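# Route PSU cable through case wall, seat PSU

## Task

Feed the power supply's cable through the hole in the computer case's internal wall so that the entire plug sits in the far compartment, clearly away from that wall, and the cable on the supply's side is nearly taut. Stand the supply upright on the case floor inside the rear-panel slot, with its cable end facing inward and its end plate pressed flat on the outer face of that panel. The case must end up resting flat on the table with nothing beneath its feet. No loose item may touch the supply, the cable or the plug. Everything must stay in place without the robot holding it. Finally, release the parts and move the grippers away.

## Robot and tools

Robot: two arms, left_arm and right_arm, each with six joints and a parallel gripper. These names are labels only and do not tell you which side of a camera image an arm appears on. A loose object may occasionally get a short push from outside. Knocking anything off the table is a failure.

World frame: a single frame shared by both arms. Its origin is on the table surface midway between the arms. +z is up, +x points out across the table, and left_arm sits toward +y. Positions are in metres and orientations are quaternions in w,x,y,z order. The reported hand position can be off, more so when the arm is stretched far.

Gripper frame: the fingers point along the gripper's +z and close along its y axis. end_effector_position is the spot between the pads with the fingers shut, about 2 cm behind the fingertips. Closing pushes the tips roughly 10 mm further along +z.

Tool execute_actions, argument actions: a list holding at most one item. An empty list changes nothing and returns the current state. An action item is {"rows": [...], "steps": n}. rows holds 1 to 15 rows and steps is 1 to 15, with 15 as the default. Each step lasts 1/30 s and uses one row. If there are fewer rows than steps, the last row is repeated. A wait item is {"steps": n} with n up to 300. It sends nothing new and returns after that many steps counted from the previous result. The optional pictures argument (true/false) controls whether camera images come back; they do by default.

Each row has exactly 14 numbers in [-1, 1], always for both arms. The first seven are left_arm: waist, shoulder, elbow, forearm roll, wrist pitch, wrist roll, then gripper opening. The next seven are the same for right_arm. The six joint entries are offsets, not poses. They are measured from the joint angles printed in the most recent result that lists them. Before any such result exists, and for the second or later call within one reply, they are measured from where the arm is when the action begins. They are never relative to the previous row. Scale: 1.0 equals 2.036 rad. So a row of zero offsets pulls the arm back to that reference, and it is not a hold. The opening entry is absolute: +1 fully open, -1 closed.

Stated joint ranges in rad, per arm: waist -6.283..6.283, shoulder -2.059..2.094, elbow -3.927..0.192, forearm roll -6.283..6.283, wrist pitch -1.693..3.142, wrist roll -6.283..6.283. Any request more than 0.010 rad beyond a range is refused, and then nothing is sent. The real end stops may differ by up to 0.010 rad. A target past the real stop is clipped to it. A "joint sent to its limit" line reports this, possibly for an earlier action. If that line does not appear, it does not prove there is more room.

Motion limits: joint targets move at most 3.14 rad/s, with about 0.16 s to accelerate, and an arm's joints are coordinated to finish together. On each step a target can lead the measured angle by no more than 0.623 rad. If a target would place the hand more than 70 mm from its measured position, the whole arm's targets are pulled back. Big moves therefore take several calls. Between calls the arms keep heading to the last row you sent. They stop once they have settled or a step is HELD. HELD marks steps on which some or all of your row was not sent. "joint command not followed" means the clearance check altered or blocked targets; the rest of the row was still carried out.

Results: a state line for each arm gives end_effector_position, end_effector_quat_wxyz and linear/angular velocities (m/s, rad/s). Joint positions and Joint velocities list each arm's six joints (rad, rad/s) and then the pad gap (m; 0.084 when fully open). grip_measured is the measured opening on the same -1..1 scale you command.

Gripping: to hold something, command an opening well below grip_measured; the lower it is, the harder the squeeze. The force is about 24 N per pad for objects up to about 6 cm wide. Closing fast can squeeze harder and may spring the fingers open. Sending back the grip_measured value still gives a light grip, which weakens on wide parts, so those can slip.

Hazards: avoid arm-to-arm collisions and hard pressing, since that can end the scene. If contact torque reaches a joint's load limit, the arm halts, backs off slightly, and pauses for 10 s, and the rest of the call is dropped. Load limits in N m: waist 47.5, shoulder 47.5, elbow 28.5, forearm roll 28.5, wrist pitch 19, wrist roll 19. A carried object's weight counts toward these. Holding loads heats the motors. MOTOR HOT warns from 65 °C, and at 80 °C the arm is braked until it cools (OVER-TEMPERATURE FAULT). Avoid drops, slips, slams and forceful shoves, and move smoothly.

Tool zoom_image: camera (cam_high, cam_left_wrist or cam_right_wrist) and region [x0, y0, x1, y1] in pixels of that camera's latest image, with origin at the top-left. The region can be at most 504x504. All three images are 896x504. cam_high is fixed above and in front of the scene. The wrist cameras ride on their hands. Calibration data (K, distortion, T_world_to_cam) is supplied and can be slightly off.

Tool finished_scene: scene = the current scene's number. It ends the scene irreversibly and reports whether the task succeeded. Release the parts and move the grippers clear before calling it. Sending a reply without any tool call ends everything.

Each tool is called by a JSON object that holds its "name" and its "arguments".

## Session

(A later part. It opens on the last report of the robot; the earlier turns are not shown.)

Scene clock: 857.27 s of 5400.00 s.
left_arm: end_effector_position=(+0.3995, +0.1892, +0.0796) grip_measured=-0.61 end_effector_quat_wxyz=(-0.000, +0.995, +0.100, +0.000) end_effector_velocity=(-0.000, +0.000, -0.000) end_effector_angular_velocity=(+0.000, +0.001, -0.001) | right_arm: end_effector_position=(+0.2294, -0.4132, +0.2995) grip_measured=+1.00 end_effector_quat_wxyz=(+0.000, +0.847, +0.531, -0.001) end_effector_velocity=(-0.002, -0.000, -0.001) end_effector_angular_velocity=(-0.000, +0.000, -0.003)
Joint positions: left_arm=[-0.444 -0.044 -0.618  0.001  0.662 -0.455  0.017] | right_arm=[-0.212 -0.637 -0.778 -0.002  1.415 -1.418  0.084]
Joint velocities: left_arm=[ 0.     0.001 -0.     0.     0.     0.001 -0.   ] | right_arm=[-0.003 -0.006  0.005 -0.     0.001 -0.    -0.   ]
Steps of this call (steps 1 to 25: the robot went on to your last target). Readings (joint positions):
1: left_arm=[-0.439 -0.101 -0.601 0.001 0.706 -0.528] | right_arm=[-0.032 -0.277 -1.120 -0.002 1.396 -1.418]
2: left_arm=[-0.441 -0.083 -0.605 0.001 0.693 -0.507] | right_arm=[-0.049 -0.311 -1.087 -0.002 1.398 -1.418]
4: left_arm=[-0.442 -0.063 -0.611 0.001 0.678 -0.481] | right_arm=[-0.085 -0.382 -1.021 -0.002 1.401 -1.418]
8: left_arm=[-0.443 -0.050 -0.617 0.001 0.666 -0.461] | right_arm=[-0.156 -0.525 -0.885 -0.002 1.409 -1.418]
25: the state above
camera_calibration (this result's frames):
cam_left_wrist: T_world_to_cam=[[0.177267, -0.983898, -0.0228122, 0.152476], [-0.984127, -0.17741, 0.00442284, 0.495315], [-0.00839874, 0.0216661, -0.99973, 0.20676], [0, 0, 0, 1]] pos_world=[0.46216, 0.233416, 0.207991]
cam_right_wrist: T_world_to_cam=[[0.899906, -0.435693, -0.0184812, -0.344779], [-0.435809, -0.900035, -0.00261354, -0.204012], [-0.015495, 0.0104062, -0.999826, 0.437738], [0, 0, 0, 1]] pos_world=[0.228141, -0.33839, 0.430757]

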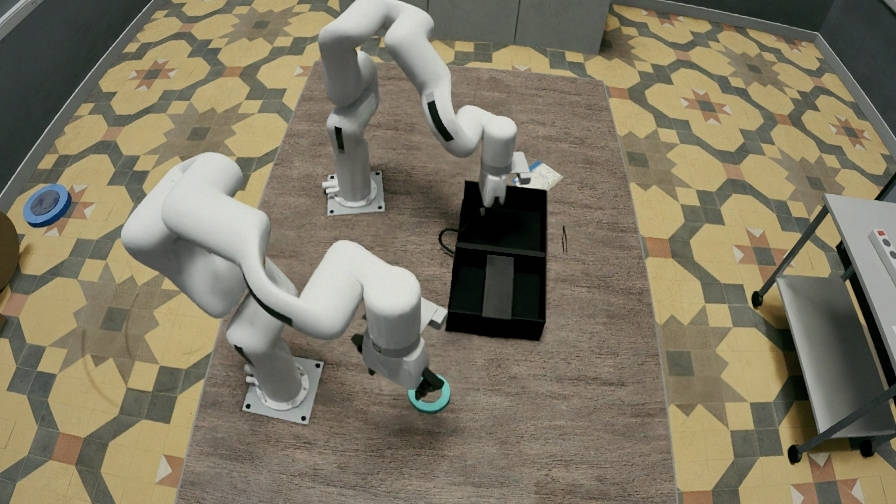

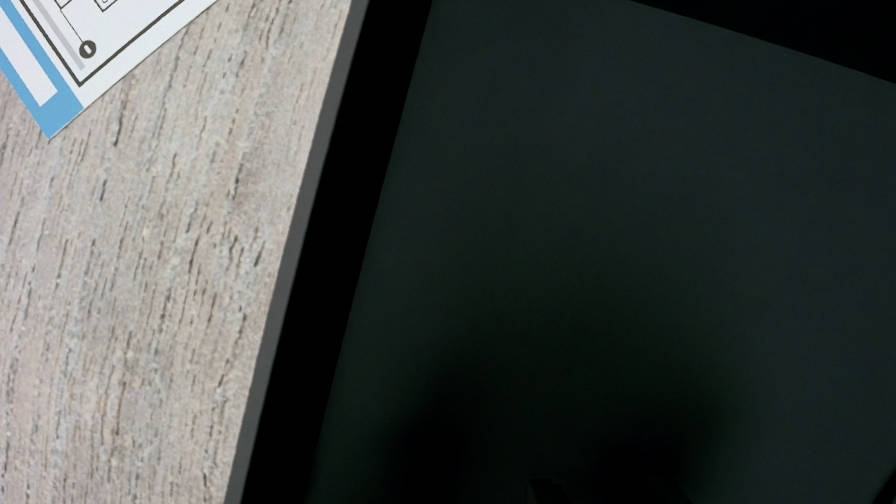

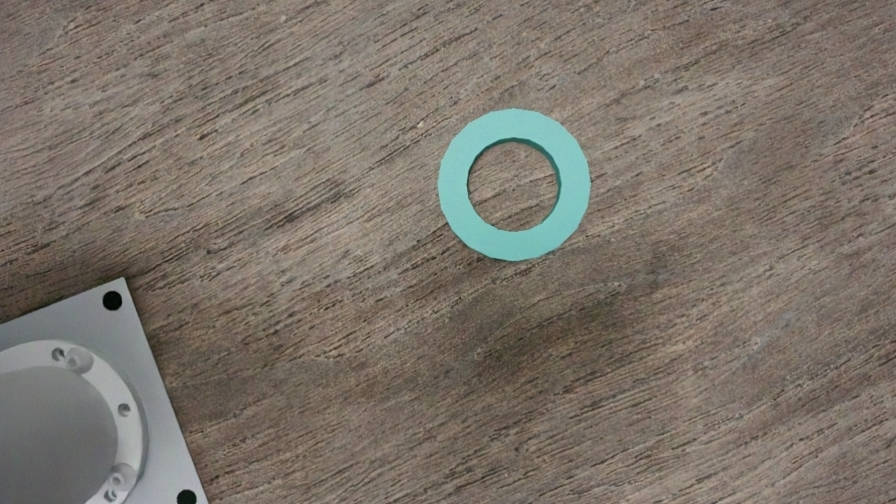

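{"name": "execute_actions", "arguments": {"actions": [{"rows": [[0.0015,0.0108,-0.0138,0,0.003,0.0118,-1, 0,0,0,0,0,0,1],[0.0031,0.0215,-0.0275,0,0.006,0.0235,-1, 0,0,0,0,0,0,1],[0.0046,0.0323,-0.0413,0,0.009,0.0353,-1, 0,0,0,0,0,0,1],[0.0061,0.0431,-0.055,0,0.012,0.0471,-1, 0,0,0,0,0,0,1],[0.0077,0.0538,-0.0688,0,0.015,0.0588,-1, 0,0,0,0,0,0,1],[0.0092,0.0646,-0.0825,0,0.018,0.0706,-1, 0,0,0,0,0,0,1],[0.0107,0.0754,-0.0963,0,0.0209,0.0824,-1, 0,0,0,0,0,0,1],[0.0123,0.0861,-0.11,0,0.0239,0.0941,-1, 0,0,0,0,0,0,1],[0.0138,0.0969,-0.1238,0,0.0269,0.1059,-1, 0,0,0,0,0,0,1],[0.0153,0.1077,-0.1375,0,0.0299,0.1177,-1, 0,0,0,0,0,0,1],[0.0169,0.1184,-0.1513,0,0.0329,0.1294,-1, 0,0,0,0,0,0,1],[0.0184,0.1292,-0.165,0,0.0359,0.1412,-1, 0,0,0,0,0,0,1]], "steps": 15}], "pictures": false}}

{"name": "execute_actions", "arguments": {"actions": [{"steps": 20}]}}

{"name": "zoom_image", "arguments": {"camera": "cam_high", "region": [400, 120, 600, 300]}}

Scene clock: 864.70 s of 5400.00 s.
left_arm: end_effector_position=(+0.4762, +0.1846, +0.0808) grip_measured=-0.61 end_effector_quat_wxyz=(-0.000, +1.000, -0.005, +0.000) end_effector_velocity=(+0.147, -0.003, -0.012) end_effector_angular_velocity=(-0.001, -0.004, -0.402) | right_arm: end_effector_position=(+0.2294, -0.4132, +0.2995) grip_measured=+1.00 end_effector_quat_wxyz=(+0.000, +0.847, +0.531, -0.001) end_effector_velocity=(+0.001, -0.000, +0.001) end_effector_angular_velocity=(-0.001, -0.002, +0.000)
Joint positions: left_arm=[-0.412  0.179 -0.903  0.001  0.724 -0.213  0.017] | right_arm=[-0.212 -0.637 -0.778 -0.002  1.415 -1.418  0.084]
Joint velocities: left_arm=[ 0.064  0.441 -0.559 -0.     0.114  0.467 -0.   ] | right_arm=[ 0.     0.001 -0.003 -0.     0.     0.    -0.   ]
Steps of this call (steps 1 to 30: the robot went on to your last target; steps 31 to 90: nothing new was sent; then 3.93 s passed at rest; steps 91 to 105: all 15 steps of this action). Readings (joint positions):
91: left_arm=[-0.444 -0.044 -0.618 0.001 0.662 -0.455] | right_arm=[-0.213 -0.638 -0.777 -0.002 1.416 -1.418]
92: left_arm=[-0.444 -0.042 -0.621 0.001 0.663 -0.452] | right_arm=[-0.213 -0.638 -0.777 -0.002 1.415 -1.418]
94: left_arm=[-0.441 -0.026 -0.641 0.001 0.668 -0.434] | right_arm=[-0.213 -0.638 -0.778 -0.002 1.415 -1.418]
98: left_arm=[-0.432 0.039 -0.724 0.001 0.685 -0.364] | right_arm=[-0.212 -0.637 -0.778 -0.002 1.415 -1.418]
105: the state above

Scene clock: 865.37 s of 5400.00 s.
left_arm: end_effector_position=(+0.4893, +0.1844, +0.0795) grip_measured=-0.61 end_effector_quat_wxyz=(-0.000, +1.000, -0.025, -0.000) end_effector_velocity=(+0.000, -0.001, -0.000) end_effector_angular_velocity=(-0.000, -0.000, -0.001) | right_arm: end_effector_position=(+0.2294, -0.4132, +0.2995) grip_measured=+1.00 end_effector_quat_wxyz=(+0.000, +0.847, +0.531, -0.001) end_effector_velocity=(+0.000, +0.000, +0.001) end_effector_angular_velocity=(+0.000, -0.001, -0.000)
Joint positions: left_arm=[-0.406  0.219 -0.954  0.001  0.736 -0.167  0.017] | right_arm=[-0.212 -0.637 -0.778 -0.002  1.415 -1.418  0.084]
Joint velocities: left_arm=[-0.001  0.001 -0.001 -0.     0.    -0.    -0.   ] | right_arm=[-0.    -0.    -0.001  0.001  0.    -0.     0.   ]
Steps of this call (steps 1 to 20: the robot went on to your last target). Readings (joint positions):
1: left_arm=[-0.410 0.191 -0.918 0.001 0.727 -0.200] | right_arm=[-0.212 -0.637 -0.778 -0.002 1.415 -1.418]
2: left_arm=[-0.409 0.200 -0.929 0.001 0.729 -0.190] | right_arm=[-0.212 -0.637 -0.778 -0.002 1.415 -1.418]
4: left_arm=[-0.408 0.209 -0.941 0.001 0.733 -0.179] | right_arm=[-0.212 -0.637 -0.778 -0.002 1.415 -1.418]
8: left_arm=[-0.407 0.216 -0.950 0.001 0.735 -0.170] | right_arm=[-0.212 -0.637 -0.778 -0.002 1.415 -1.418]
20: the state above
camera_calibration (this result's frames):
cam_left_wrist: T_world_to_cam=[[-0.0715844, -0.997172, -0.0228759, 0.255959], [-0.99743, 0.071494, 0.00474402, 0.543422], [-0.00309512, 0.0231567, -0.999727, 0.204634], [0, 0, 0, 1]] pos_world=[0.560981, 0.211645, 0.207855]
cam_right_wrist: T_world_to_cam=[[0.899906, -0.435693, -0.0184811, -0.344779], [-0.435809, -0.900035, -0.00261351, -0.204012], [-0.015495, 0.0104062, -0.999826, 0.437738], [0, 0, 0, 1]] pos_world=[0.228141, -0.33839, 0.430757]

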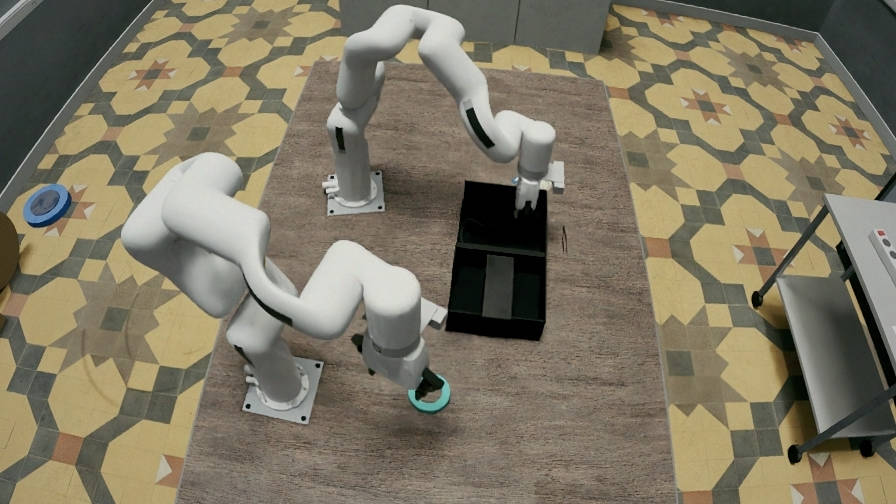

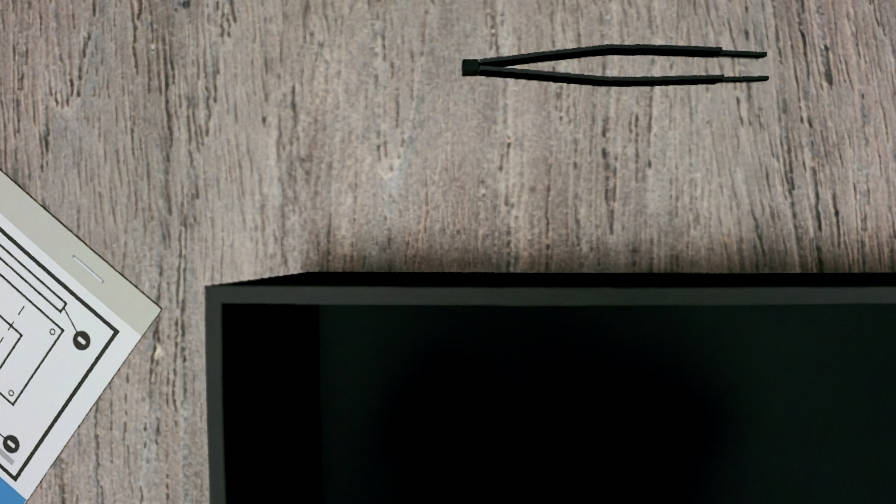

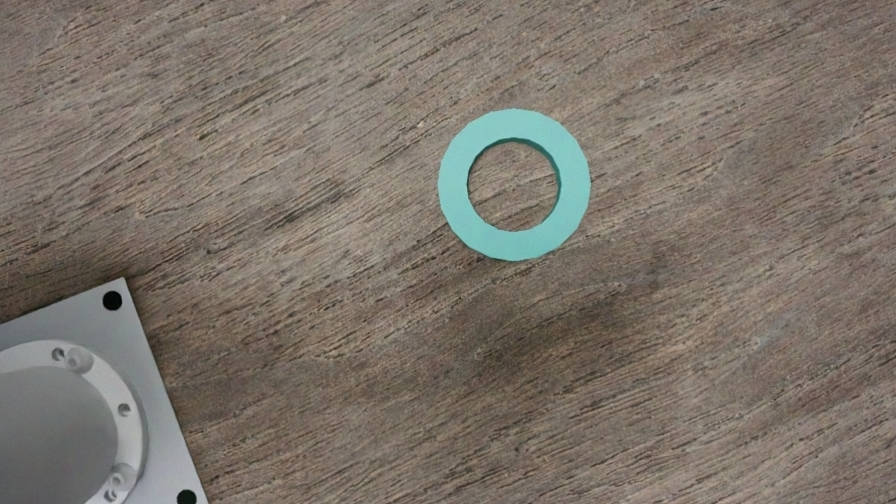

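Region (400, 120, 600, 300) of cam_high's 896x504 image, scaled by 2.520, with more detail than that image has; it fills the top 454 rows of this view, and the rest is white.

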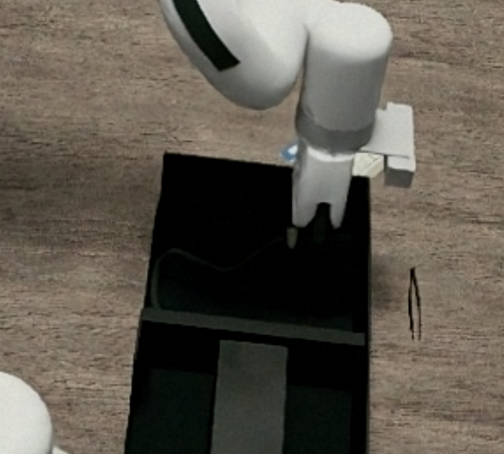

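{"name": "execute_actions", "arguments": {"actions": [{"rows": [[0.0003,0.007,-0.0014,0,-0.0057,0.0003,-1, 0,0,0,0,0,0,1],[0.0005,0.014,-0.0028,0,-0.0113,0.0005,-1, 0,0,0,0,0,0,1],[0.0008,0.0209,-0.0042,0,-0.017,0.0008,-1, 0,0,0,0,0,0,1],[0.001,0.0279,-0.0056,0,-0.0226,0.001,-1, 0,0,0,0,0,0,1],[0.0013,0.0349,-0.0069,0,-0.0283,0.0013,-1, 0,0,0,0,0,0,1],[0.0015,0.0419,-0.0083,0,-0.0339,0.0015,-1, 0,0,0,0,0,0,1],[0.0018,0.0488,-0.0097,0,-0.0396,0.0018,-1, 0,0,0,0,0,0,1],[0.002,0.0558,-0.0111,0,-0.0452,0.002,-1, 0,0,0,0,0,0,1]], "steps": 15}], "pictures": false}}

{"name": "execute_actions", "arguments": {"actions": [{"steps": 10}], "pictures": false}}

{"name": "execute_actions", "arguments": {"actions": [{"rows": [[0,0,0,0,0,0,-0.5, 0,0,0,0,0,0,1],[0,0,0,0,0,0,-0.4, 0,0,0,0,0,0,1],[0,0,0,0,0,0,-0.3, 0,0,0,0,0,0,1],[0,0,0,0,0,0,-0.15, 0,0,0,0,0,0,1],[0,0,0,0,0,0,0.1, 0,0,0,0,0,0,1]], "steps": 15}]}}

{"name": "zoom_image", "arguments": {"camera": "cam_high", "region": [400, 120, 600, 300]}}

Scene clock: 873.27 s of 5400.00 s.
left_arm: end_effector_position=(+0.4988, +0.1842, +0.0412) grip_measured=-0.61 end_effector_quat_wxyz=(-0.000, +1.000, -0.025, -0.000) end_effector_velocity=(+0.014, -0.003, -0.009) end_effector_angular_velocity=(-0.007, -0.031, -0.001) | right_arm: end_effector_position=(+0.2294, -0.4132, +0.2995) grip_measured=+1.00 end_effector_quat_wxyz=(+0.000, +0.847, +0.531, -0.001) end_effector_velocity=(-0.000, +0.000, -0.001) end_effector_angular_velocity=(+0.001, +0.001, +0.000)
Joint positions: left_arm=[-0.403  0.327 -0.975  0.001  0.648 -0.164  0.017] | right_arm=[-0.212 -0.637 -0.778 -0.002  1.415 -1.418  0.084]
Joint velocities: left_arm=[ 0.001  0.043 -0.024 -0.    -0.051  0.002  0.   ] | right_arm=[-0.    -0.     0.001  0.    -0.    -0.001 -0.   ]
Steps of this call (steps 1 to 15: the robot went on to your last target; steps 16 to 90: nothing new was sent; then 4.40 s passed at rest; steps 91 to 105: all 15 steps of this action). Readings (joint positions):
91: left_arm=[-0.406 0.219 -0.954 0.001 0.735 -0.167] | right_arm=[-0.212 -0.637 -0.778 -0.002 1.415 -1.418]
92: left_arm=[-0.406 0.221 -0.955 0.001 0.734 -0.167] | right_arm=[-0.212 -0.637 -0.778 -0.002 1.415 -1.418]
94: left_arm=[-0.406 0.231 -0.958 0.001 0.724 -0.167] | right_arm=[-0.212 -0.637 -0.778 -0.002 1.415 -1.418]
98: left_arm=[-0.404 0.276 -0.965 0.001 0.689 -0.165] | right_arm=[-0.212 -0.637 -0.778 -0.002 1.415 -1.418]
105: the state above

Scene clock: 873.60 s of 5400.00 s.
left_arm: end_effector_position=(+0.4998, +0.1841, +0.0400) grip_measured=-0.61 end_effector_quat_wxyz=(-0.000, +1.000, -0.025, +0.001) end_effector_velocity=(-0.001, +0.000, -0.002) end_effector_angular_velocity=(+0.000, +0.002, -0.000) | right_arm: end_effector_position=(+0.2294, -0.4132, +0.2995) grip_measured=+1.00 end_effector_quat_wxyz=(+0.000, +0.847, +0.531, -0.001) end_effector_velocity=(+0.000, -0.000, +0.000) end_effector_angular_velocity=(-0.000, -0.001, -0.000)
Joint positions: left_arm=[-0.402  0.332 -0.977  0.001  0.644 -0.163  0.017] | right_arm=[-0.212 -0.637 -0.778 -0.002  1.415 -1.418  0.084]
Joint velocities: left_arm=[-0.     0.003  0.     0.    -0.002 -0.    -0.   ] | right_arm=[-0. -0. -0.  0. -0.  0.  0.]
Steps of this call (steps 1 to 10: the robot went on to your last target). Readings (joint positions):
1: left_arm=[-0.403 0.329 -0.976 0.001 0.647 -0.164] | right_arm=[-0.212 -0.637 -0.778 -0.002 1.415 -1.418]
2: left_arm=[-0.403 0.329 -0.976 0.001 0.646 -0.164] | right_arm=[-0.212 -0.637 -0.778 -0.002 1.415 -1.418]
4: left_arm=[-0.402 0.331 -0.977 0.001 0.645 -0.163] | right_arm=[-0.212 -0.637 -0.778 -0.002 1.415 -1.418]
8: left_arm=[-0.402 0.332 -0.977 0.001 0.644 -0.163] | right_arm=[-0.212 -0.637 -0.778 -0.002 1.415 -1.418]
10: the state above

Scene clock: 874.10 s of 5400.00 s.
left_arm: end_effector_position=(+0.4998, +0.1841, +0.0400) grip_measured=+0.09 end_effector_quat_wxyz=(-0.000, +1.000, -0.025, +0.001) end_effector_velocity=(-0.000, -0.000, -0.000) end_effector_angular_velocity=(+0.000, +0.000, -0.001) | right_arm: end_effector_position=(+0.2294, -0.4132, +0.2995) grip_measured=+1.00 end_effector_quat_wxyz=(+0.000, +0.847, +0.531, -0.001) end_effector_velocity=(+0.000, -0.000, +0.000) end_effector_angular_velocity=(-0.000, +0.000, +0.001)
Joint positions: left_arm=[-0.402  0.332 -0.977  0.001  0.644 -0.163  0.048] | right_arm=[-0.212 -0.637 -0.778 -0.002  1.415 -1.418  0.084]
Joint velocities: left_arm=[-0.     0.     0.     0.    -0.     0.001  0.   ] | right_arm=[-0.     0.    -0.    -0.     0.    -0.001  0.   ]
Steps of this call (steps 1 to 15: all 15 steps of this action). Readings (joint positions):
1: left_arm=[-0.402 0.332 -0.977 0.001 0.644 -0.163] | right_arm=[-0.212 -0.637 -0.778 -0.002 1.415 -1.418]
2: left_arm=[-0.402 0.332 -0.977 0.001 0.644 -0.163] | right_arm=[-0.212 -0.637 -0.778 -0.002 1.415 -1.418]
4: left_arm=[-0.402 0.332 -0.977 0.001 0.644 -0.163] | right_arm=[-0.212 -0.637 -0.778 -0.002 1.415 -1.418]
8: left_arm=[-0.402 0.332 -0.977 0.001 0.644 -0.163] | right_arm=[-0.212 -0.637 -0.778 -0.002 1.415 -1.418]
15: the state above
camera_calibration (this result's frames):
cam_left_wrist: T_world_to_cam=[[-0.0715987, -0.997177, -0.0226039, 0.255504], [-0.997432, 0.0715446, 0.00319604, 0.554125], [-0.00156983, 0.0227747, -0.999739, 0.164463], [0, 0, 0, 1]] pos_world=[0.571254, 0.211393, 0.168425]
cam_right_wrist: T_world_to_cam=[[0.899906, -0.435692, -0.0184811, -0.344779], [-0.435809, -0.900035, -0.00261361, -0.204012], [-0.0154949, 0.0104062, -0.999826, 0.437738], [0, 0, 0, 1]] pos_world=[0.228141, -0.33839, 0.430757]

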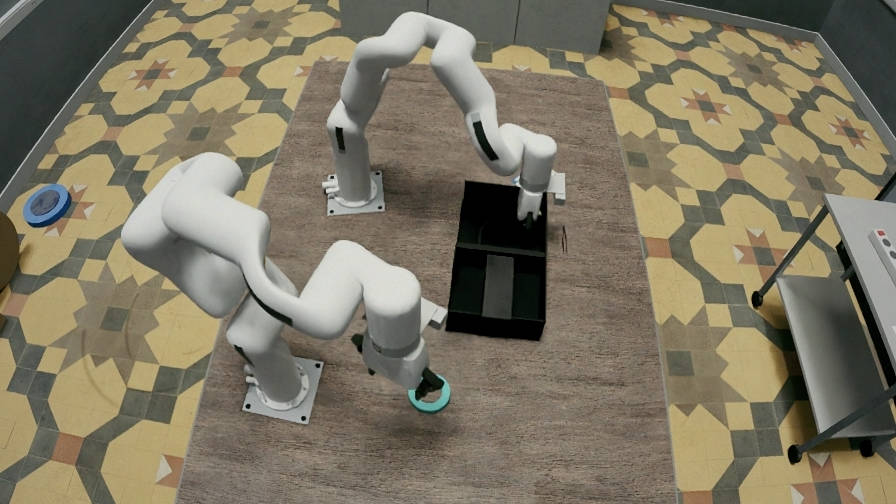

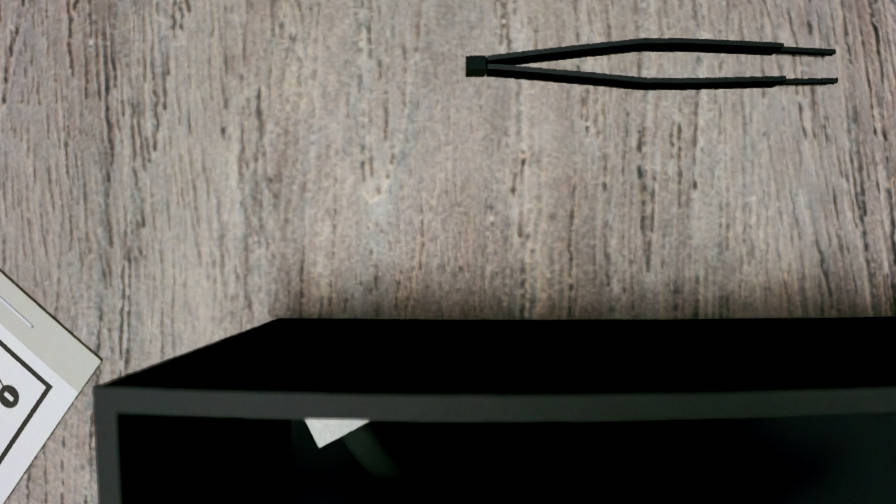

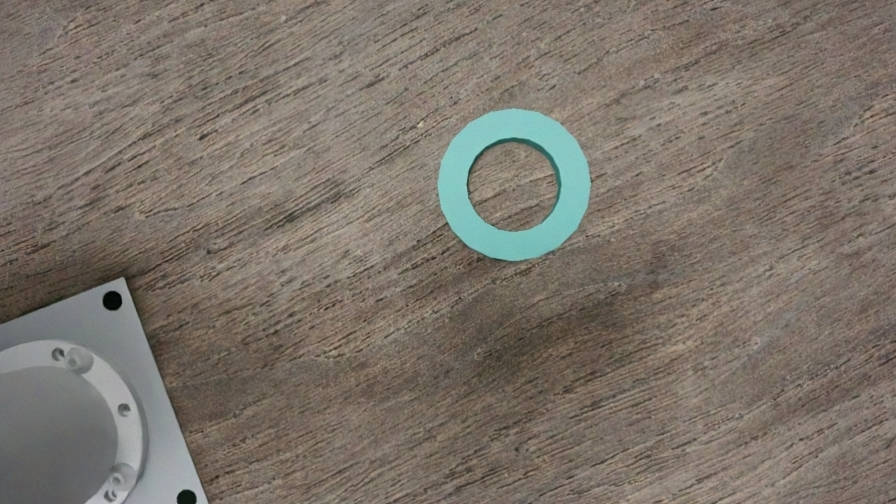

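Region (400, 120, 600, 300) of cam_high's 896x504 image, scaled by 2.520, with more detail than that image has; it fills the top 454 rows of this view, and the rest is white.

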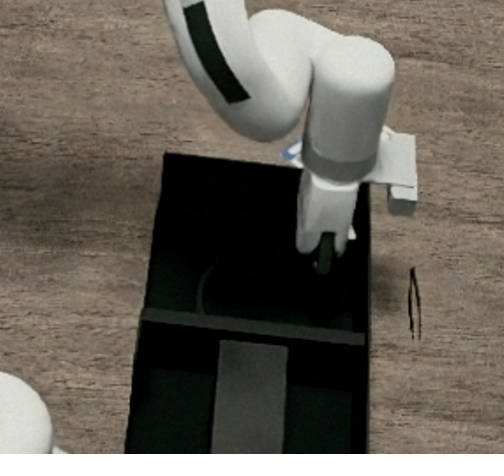

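{"name": "execute_actions", "arguments": {"actions": [{"rows": [[0,-0.0125,-0.0053,0,0.0178,0,0.1, 0,0,0,0,0,0,1],[0,-0.025,-0.0105,0,0.0356,0,0.1, 0,0,0,0,0,0,1],[0,-0.0375,-0.0158,0,0.0534,0,0.1, 0,0,0,0,0,0,1],[0,-0.05,-0.0211,0,0.0712,0,0.1, 0,0,0,0,0,0,1],[0,-0.0624,-0.0263,0,0.089,0,0.1, 0,0,0,0,0,0,1],[0,-0.0749,-0.0316,0,0.1068,0,0.1, 0,0,0,0,0,0,1],[0,-0.0874,-0.0368,0,0.1246,0,0.1, 0,0,0,0,0,0,1],[0,-0.0999,-0.0421,0,0.1424,0,0.1, 0,0,0,0,0,0,1]], "steps": 15}], "pictures": false}}

{"name": "execute_actions", "arguments": {"actions": [{"rows": [[-0.014,-0.0262,-0.0038,0,0.03,-0.014,1, 0,0,0,0,0,0,1],[-0.028,-0.0524,-0.0076,0,0.06,-0.028,1, 0,0,0,0,0,0,1],[-0.042,-0.0786,-0.0114,0,0.09,-0.042,1, 0,0,0,0,0,0,1],[-0.056,-0.1049,-0.0153,0,0.1201,-0.056,1, 0,0,0,0,0,0,1],[-0.07,-0.1311,-0.0191,0,0.1501,-0.07,1, 0,0,0,0,0,0,1],[-0.084,-0.1573,-0.0229,0,0.1802,-0.084,1, 0,0,0,0,0,0,1],[-0.098,-0.1835,-0.0267,0,0.2102,-0.098,1, 0,0,0,0,0,0,1],[-0.112,-0.2097,-0.0305,0,0.2402,-0.112,1, 0,0,0,0,0,0,1]], "steps": 15}], "pictures": false}}

{"name": "execute_actions", "arguments": {"actions": [{"steps": 25}]}}

Scene clock: 881.37 s of 5400.00 s.
left_arm: end_effector_position=(+0.5017, +0.1837, +0.1451) grip_measured=+0.09 end_effector_quat_wxyz=(+0.000, +1.000, -0.025, +0.003) end_effector_velocity=(-0.036, +0.008, +0.028) end_effector_angular_velocity=(+0.023, +0.103, -0.001) | right_arm: end_effector_position=(+0.2294, -0.4132, +0.2995) grip_measured=+1.00 end_effector_quat_wxyz=(+0.000, +0.847, +0.531, -0.001) end_effector_velocity=(-0.000, +0.000, -0.000) end_effector_angular_velocity=(+0.000, +0.000, -0.000)
Joint positions: left_arm=[-0.402  0.138 -1.06   0.001  0.916 -0.163  0.048] | right_arm=[-0.212 -0.637 -0.778 -0.002  1.415 -1.418  0.084]
Joint velocities: left_arm=[-0.    -0.084 -0.004  0.     0.193  0.001 -0.   ] | right_arm=[ 0. -0.  0.  0.  0.  0. -0.]
Steps of this call (steps 1 to 15: the robot went on to your last target; steps 16 to 90: nothing new was sent; then 3.77 s passed at rest; steps 91 to 105: all 15 steps of this action). Readings (joint positions):
91: left_arm=[-0.402 0.332 -0.977 0.001 0.644 -0.163] | right_arm=[-0.212 -0.637 -0.778 -0.002 1.415 -1.418]
92: left_arm=[-0.402 0.330 -0.977 0.001 0.648 -0.163] | right_arm=[-0.212 -0.637 -0.778 -0.002 1.415 -1.418]
94: left_arm=[-0.402 0.314 -0.983 0.001 0.674 -0.163] | right_arm=[-0.212 -0.637 -0.778 -0.002 1.415 -1.418]
98: left_arm=[-0.402 0.240 -1.016 0.001 0.775 -0.163] | right_arm=[-0.212 -0.637 -0.778 -0.002 1.415 -1.418]
105: the state above

Scene clock: 881.87 s of 5400.00 s.
left_arm: end_effector_position=(+0.4295, +0.1294, +0.2742) grip_measured=+1.00 end_effector_quat_wxyz=(+0.001, +1.000, -0.025, +0.003) end_effector_velocity=(-0.224, -0.088, +0.287) end_effector_angular_velocity=(-0.004, -0.005, -0.001) | right_arm: end_effector_position=(+0.2294, -0.4132, +0.2995) grip_measured=+1.00 end_effector_quat_wxyz=(+0.000, +0.847, +0.531, -0.001) end_effector_velocity=(-0.000, +0.000, -0.001) end_effector_angular_velocity=(+0.001, +0.001, -0.000)
Joint positions: left_arm=[-0.56  -0.157 -1.103  0.001  1.254 -0.32   0.084] | right_arm=[-0.212 -0.637 -0.778 -0.002  1.415 -1.418  0.084]
Joint velocities: left_arm=[-0.375 -0.702 -0.101  0.     0.797 -0.374  0.   ] | right_arm=[ 0.    -0.001  0.002  0.     0.     0.     0.   ]
Steps of this call (steps 1 to 15: all 15 steps of this action). Readings (joint positions):
1: left_arm=[-0.402 0.136 -1.059 0.001 0.921 -0.164] | right_arm=[-0.212 -0.637 -0.778 -0.002 1.415 -1.418]
2: left_arm=[-0.404 0.131 -1.059 0.001 0.929 -0.166] | right_arm=[-0.212 -0.637 -0.778 -0.002 1.415 -1.418]
4: left_arm=[-0.421 0.103 -1.060 0.001 0.966 -0.184] | right_arm=[-0.212 -0.637 -0.778 -0.002 1.415 -1.418]
8: left_arm=[-0.472 0.006 -1.079 0.001 1.068 -0.233] | right_arm=[-0.212 -0.637 -0.778 -0.002 1.415 -1.418]
15: the state above

Scene clock: 882.70 s of 5400.00 s.
left_arm: end_effector_position=(+0.3836, +0.1172, +0.3257) grip_measured=+1.00 end_effector_quat_wxyz=(+0.001, +1.000, -0.025, +0.003) end_effector_velocity=(-0.000, +0.000, +0.000) end_effector_angular_velocity=(-0.000, -0.001, +0.001) | right_arm: end_effector_position=(+0.2294, -0.4132, +0.2995) grip_measured=+1.00 end_effector_quat_wxyz=(+0.000, +0.847, +0.531, -0.001) end_effector_velocity=(+0.000, +0.000, +0.000) end_effector_angular_velocity=(-0.000, -0.001, -0.001)
Joint positions: left_arm=[-0.63  -0.289 -1.122  0.001  1.405 -0.391  0.084] | right_arm=[-0.212 -0.637 -0.778 -0.002  1.415 -1.418  0.084]
Joint velocities: left_arm=[-0.    -0.001  0.    -0.     0.    -0.001  0.   ] | right_arm=[ 0.    -0.001 -0.     0.    -0.     0.001 -0.   ]
Steps of this call (steps 1 to 25: the robot went on to your last target). Readings (joint positions):
1: left_arm=[-0.572 -0.180 -1.106 0.001 1.280 -0.333] | right_arm=[-0.212 -0.637 -0.778 -0.002 1.415 -1.418]
2: left_arm=[-0.585 -0.204 -1.109 0.001 1.307 -0.346] | right_arm=[-0.212 -0.637 -0.778 -0.002 1.415 -1.418]
4: left_arm=[-0.607 -0.245 -1.116 0.001 1.353 -0.367] | right_arm=[-0.212 -0.637 -0.778 -0.002 1.415 -1.418]
8: left_arm=[-0.624 -0.279 -1.121 0.001 1.392 -0.385] | right_arm=[-0.212 -0.637 -0.778 -0.002 1.415 -1.418]
25: the state above
camera_calibration (this result's frames):
cam_left_wrist: T_world_to_cam=[[-0.0709409, -0.997262, -0.0208979, 0.186224], [-0.997477, 0.0709817, -0.00121917, 0.443616], [0.0026992, 0.0207587, -0.999781, 0.450036], [0, 0, 0, 1]] pos_world=[0.454493, 0.144884, 0.45437]
cam_right_wrist: T_world_to_cam=[[0.899906, -0.435692, -0.0184812, -0.344778], [-0.435809, -0.900035, -0.00261375, -0.204011], [-0.015495, 0.0104064, -0.999826, 0.437738], [0, 0, 0, 1]] pos_world=[0.228141, -0.33839, 0.430757]

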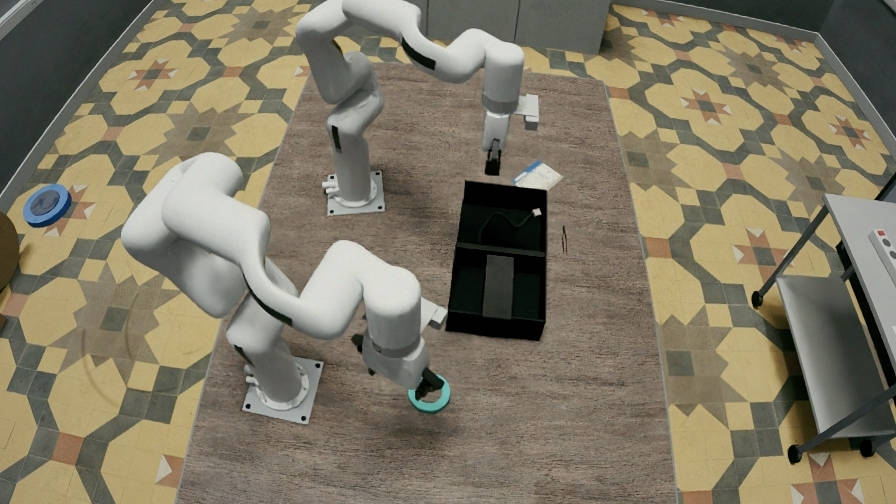

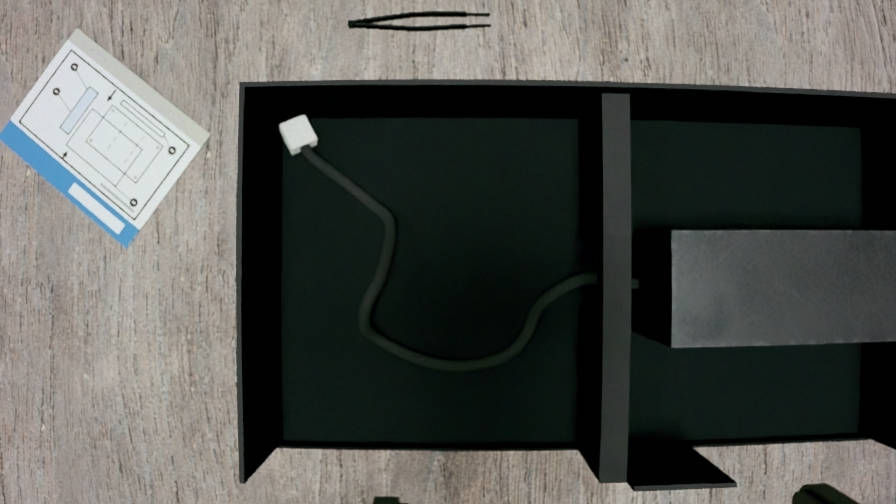

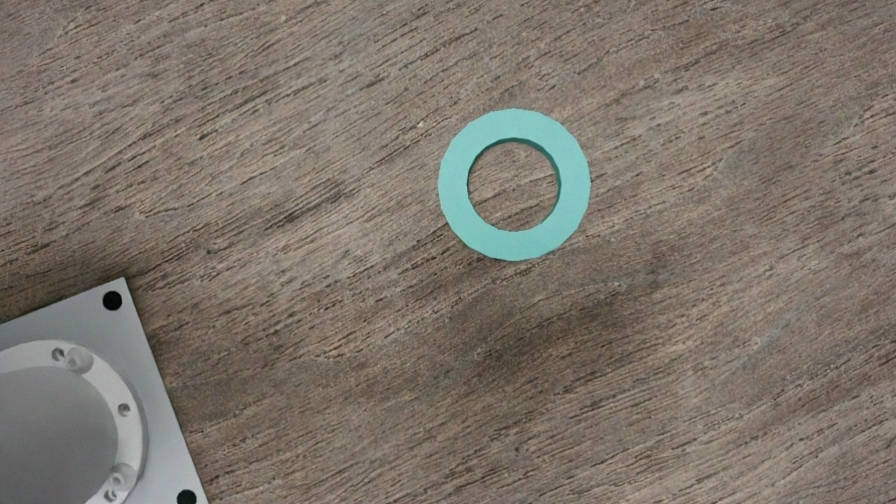

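{"name": "zoom_image", "arguments": {"camera": "cam_high", "region": [440, 280, 560, 350]}}

Region (440, 280, 560, 350) of cam_high's 896x504 image, scaled by 4.200, with more detail than that image has; it fills the top 294 rows of this view, and the rest is white.

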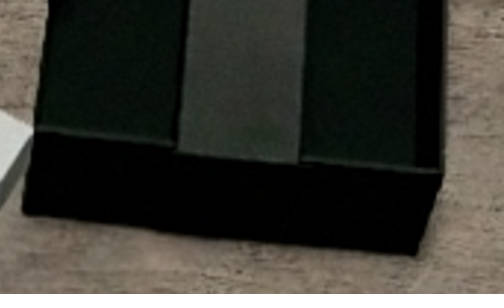

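{"name": "finished_scene", "arguments": {"scene": 1}}

The scene is finished: the task was done.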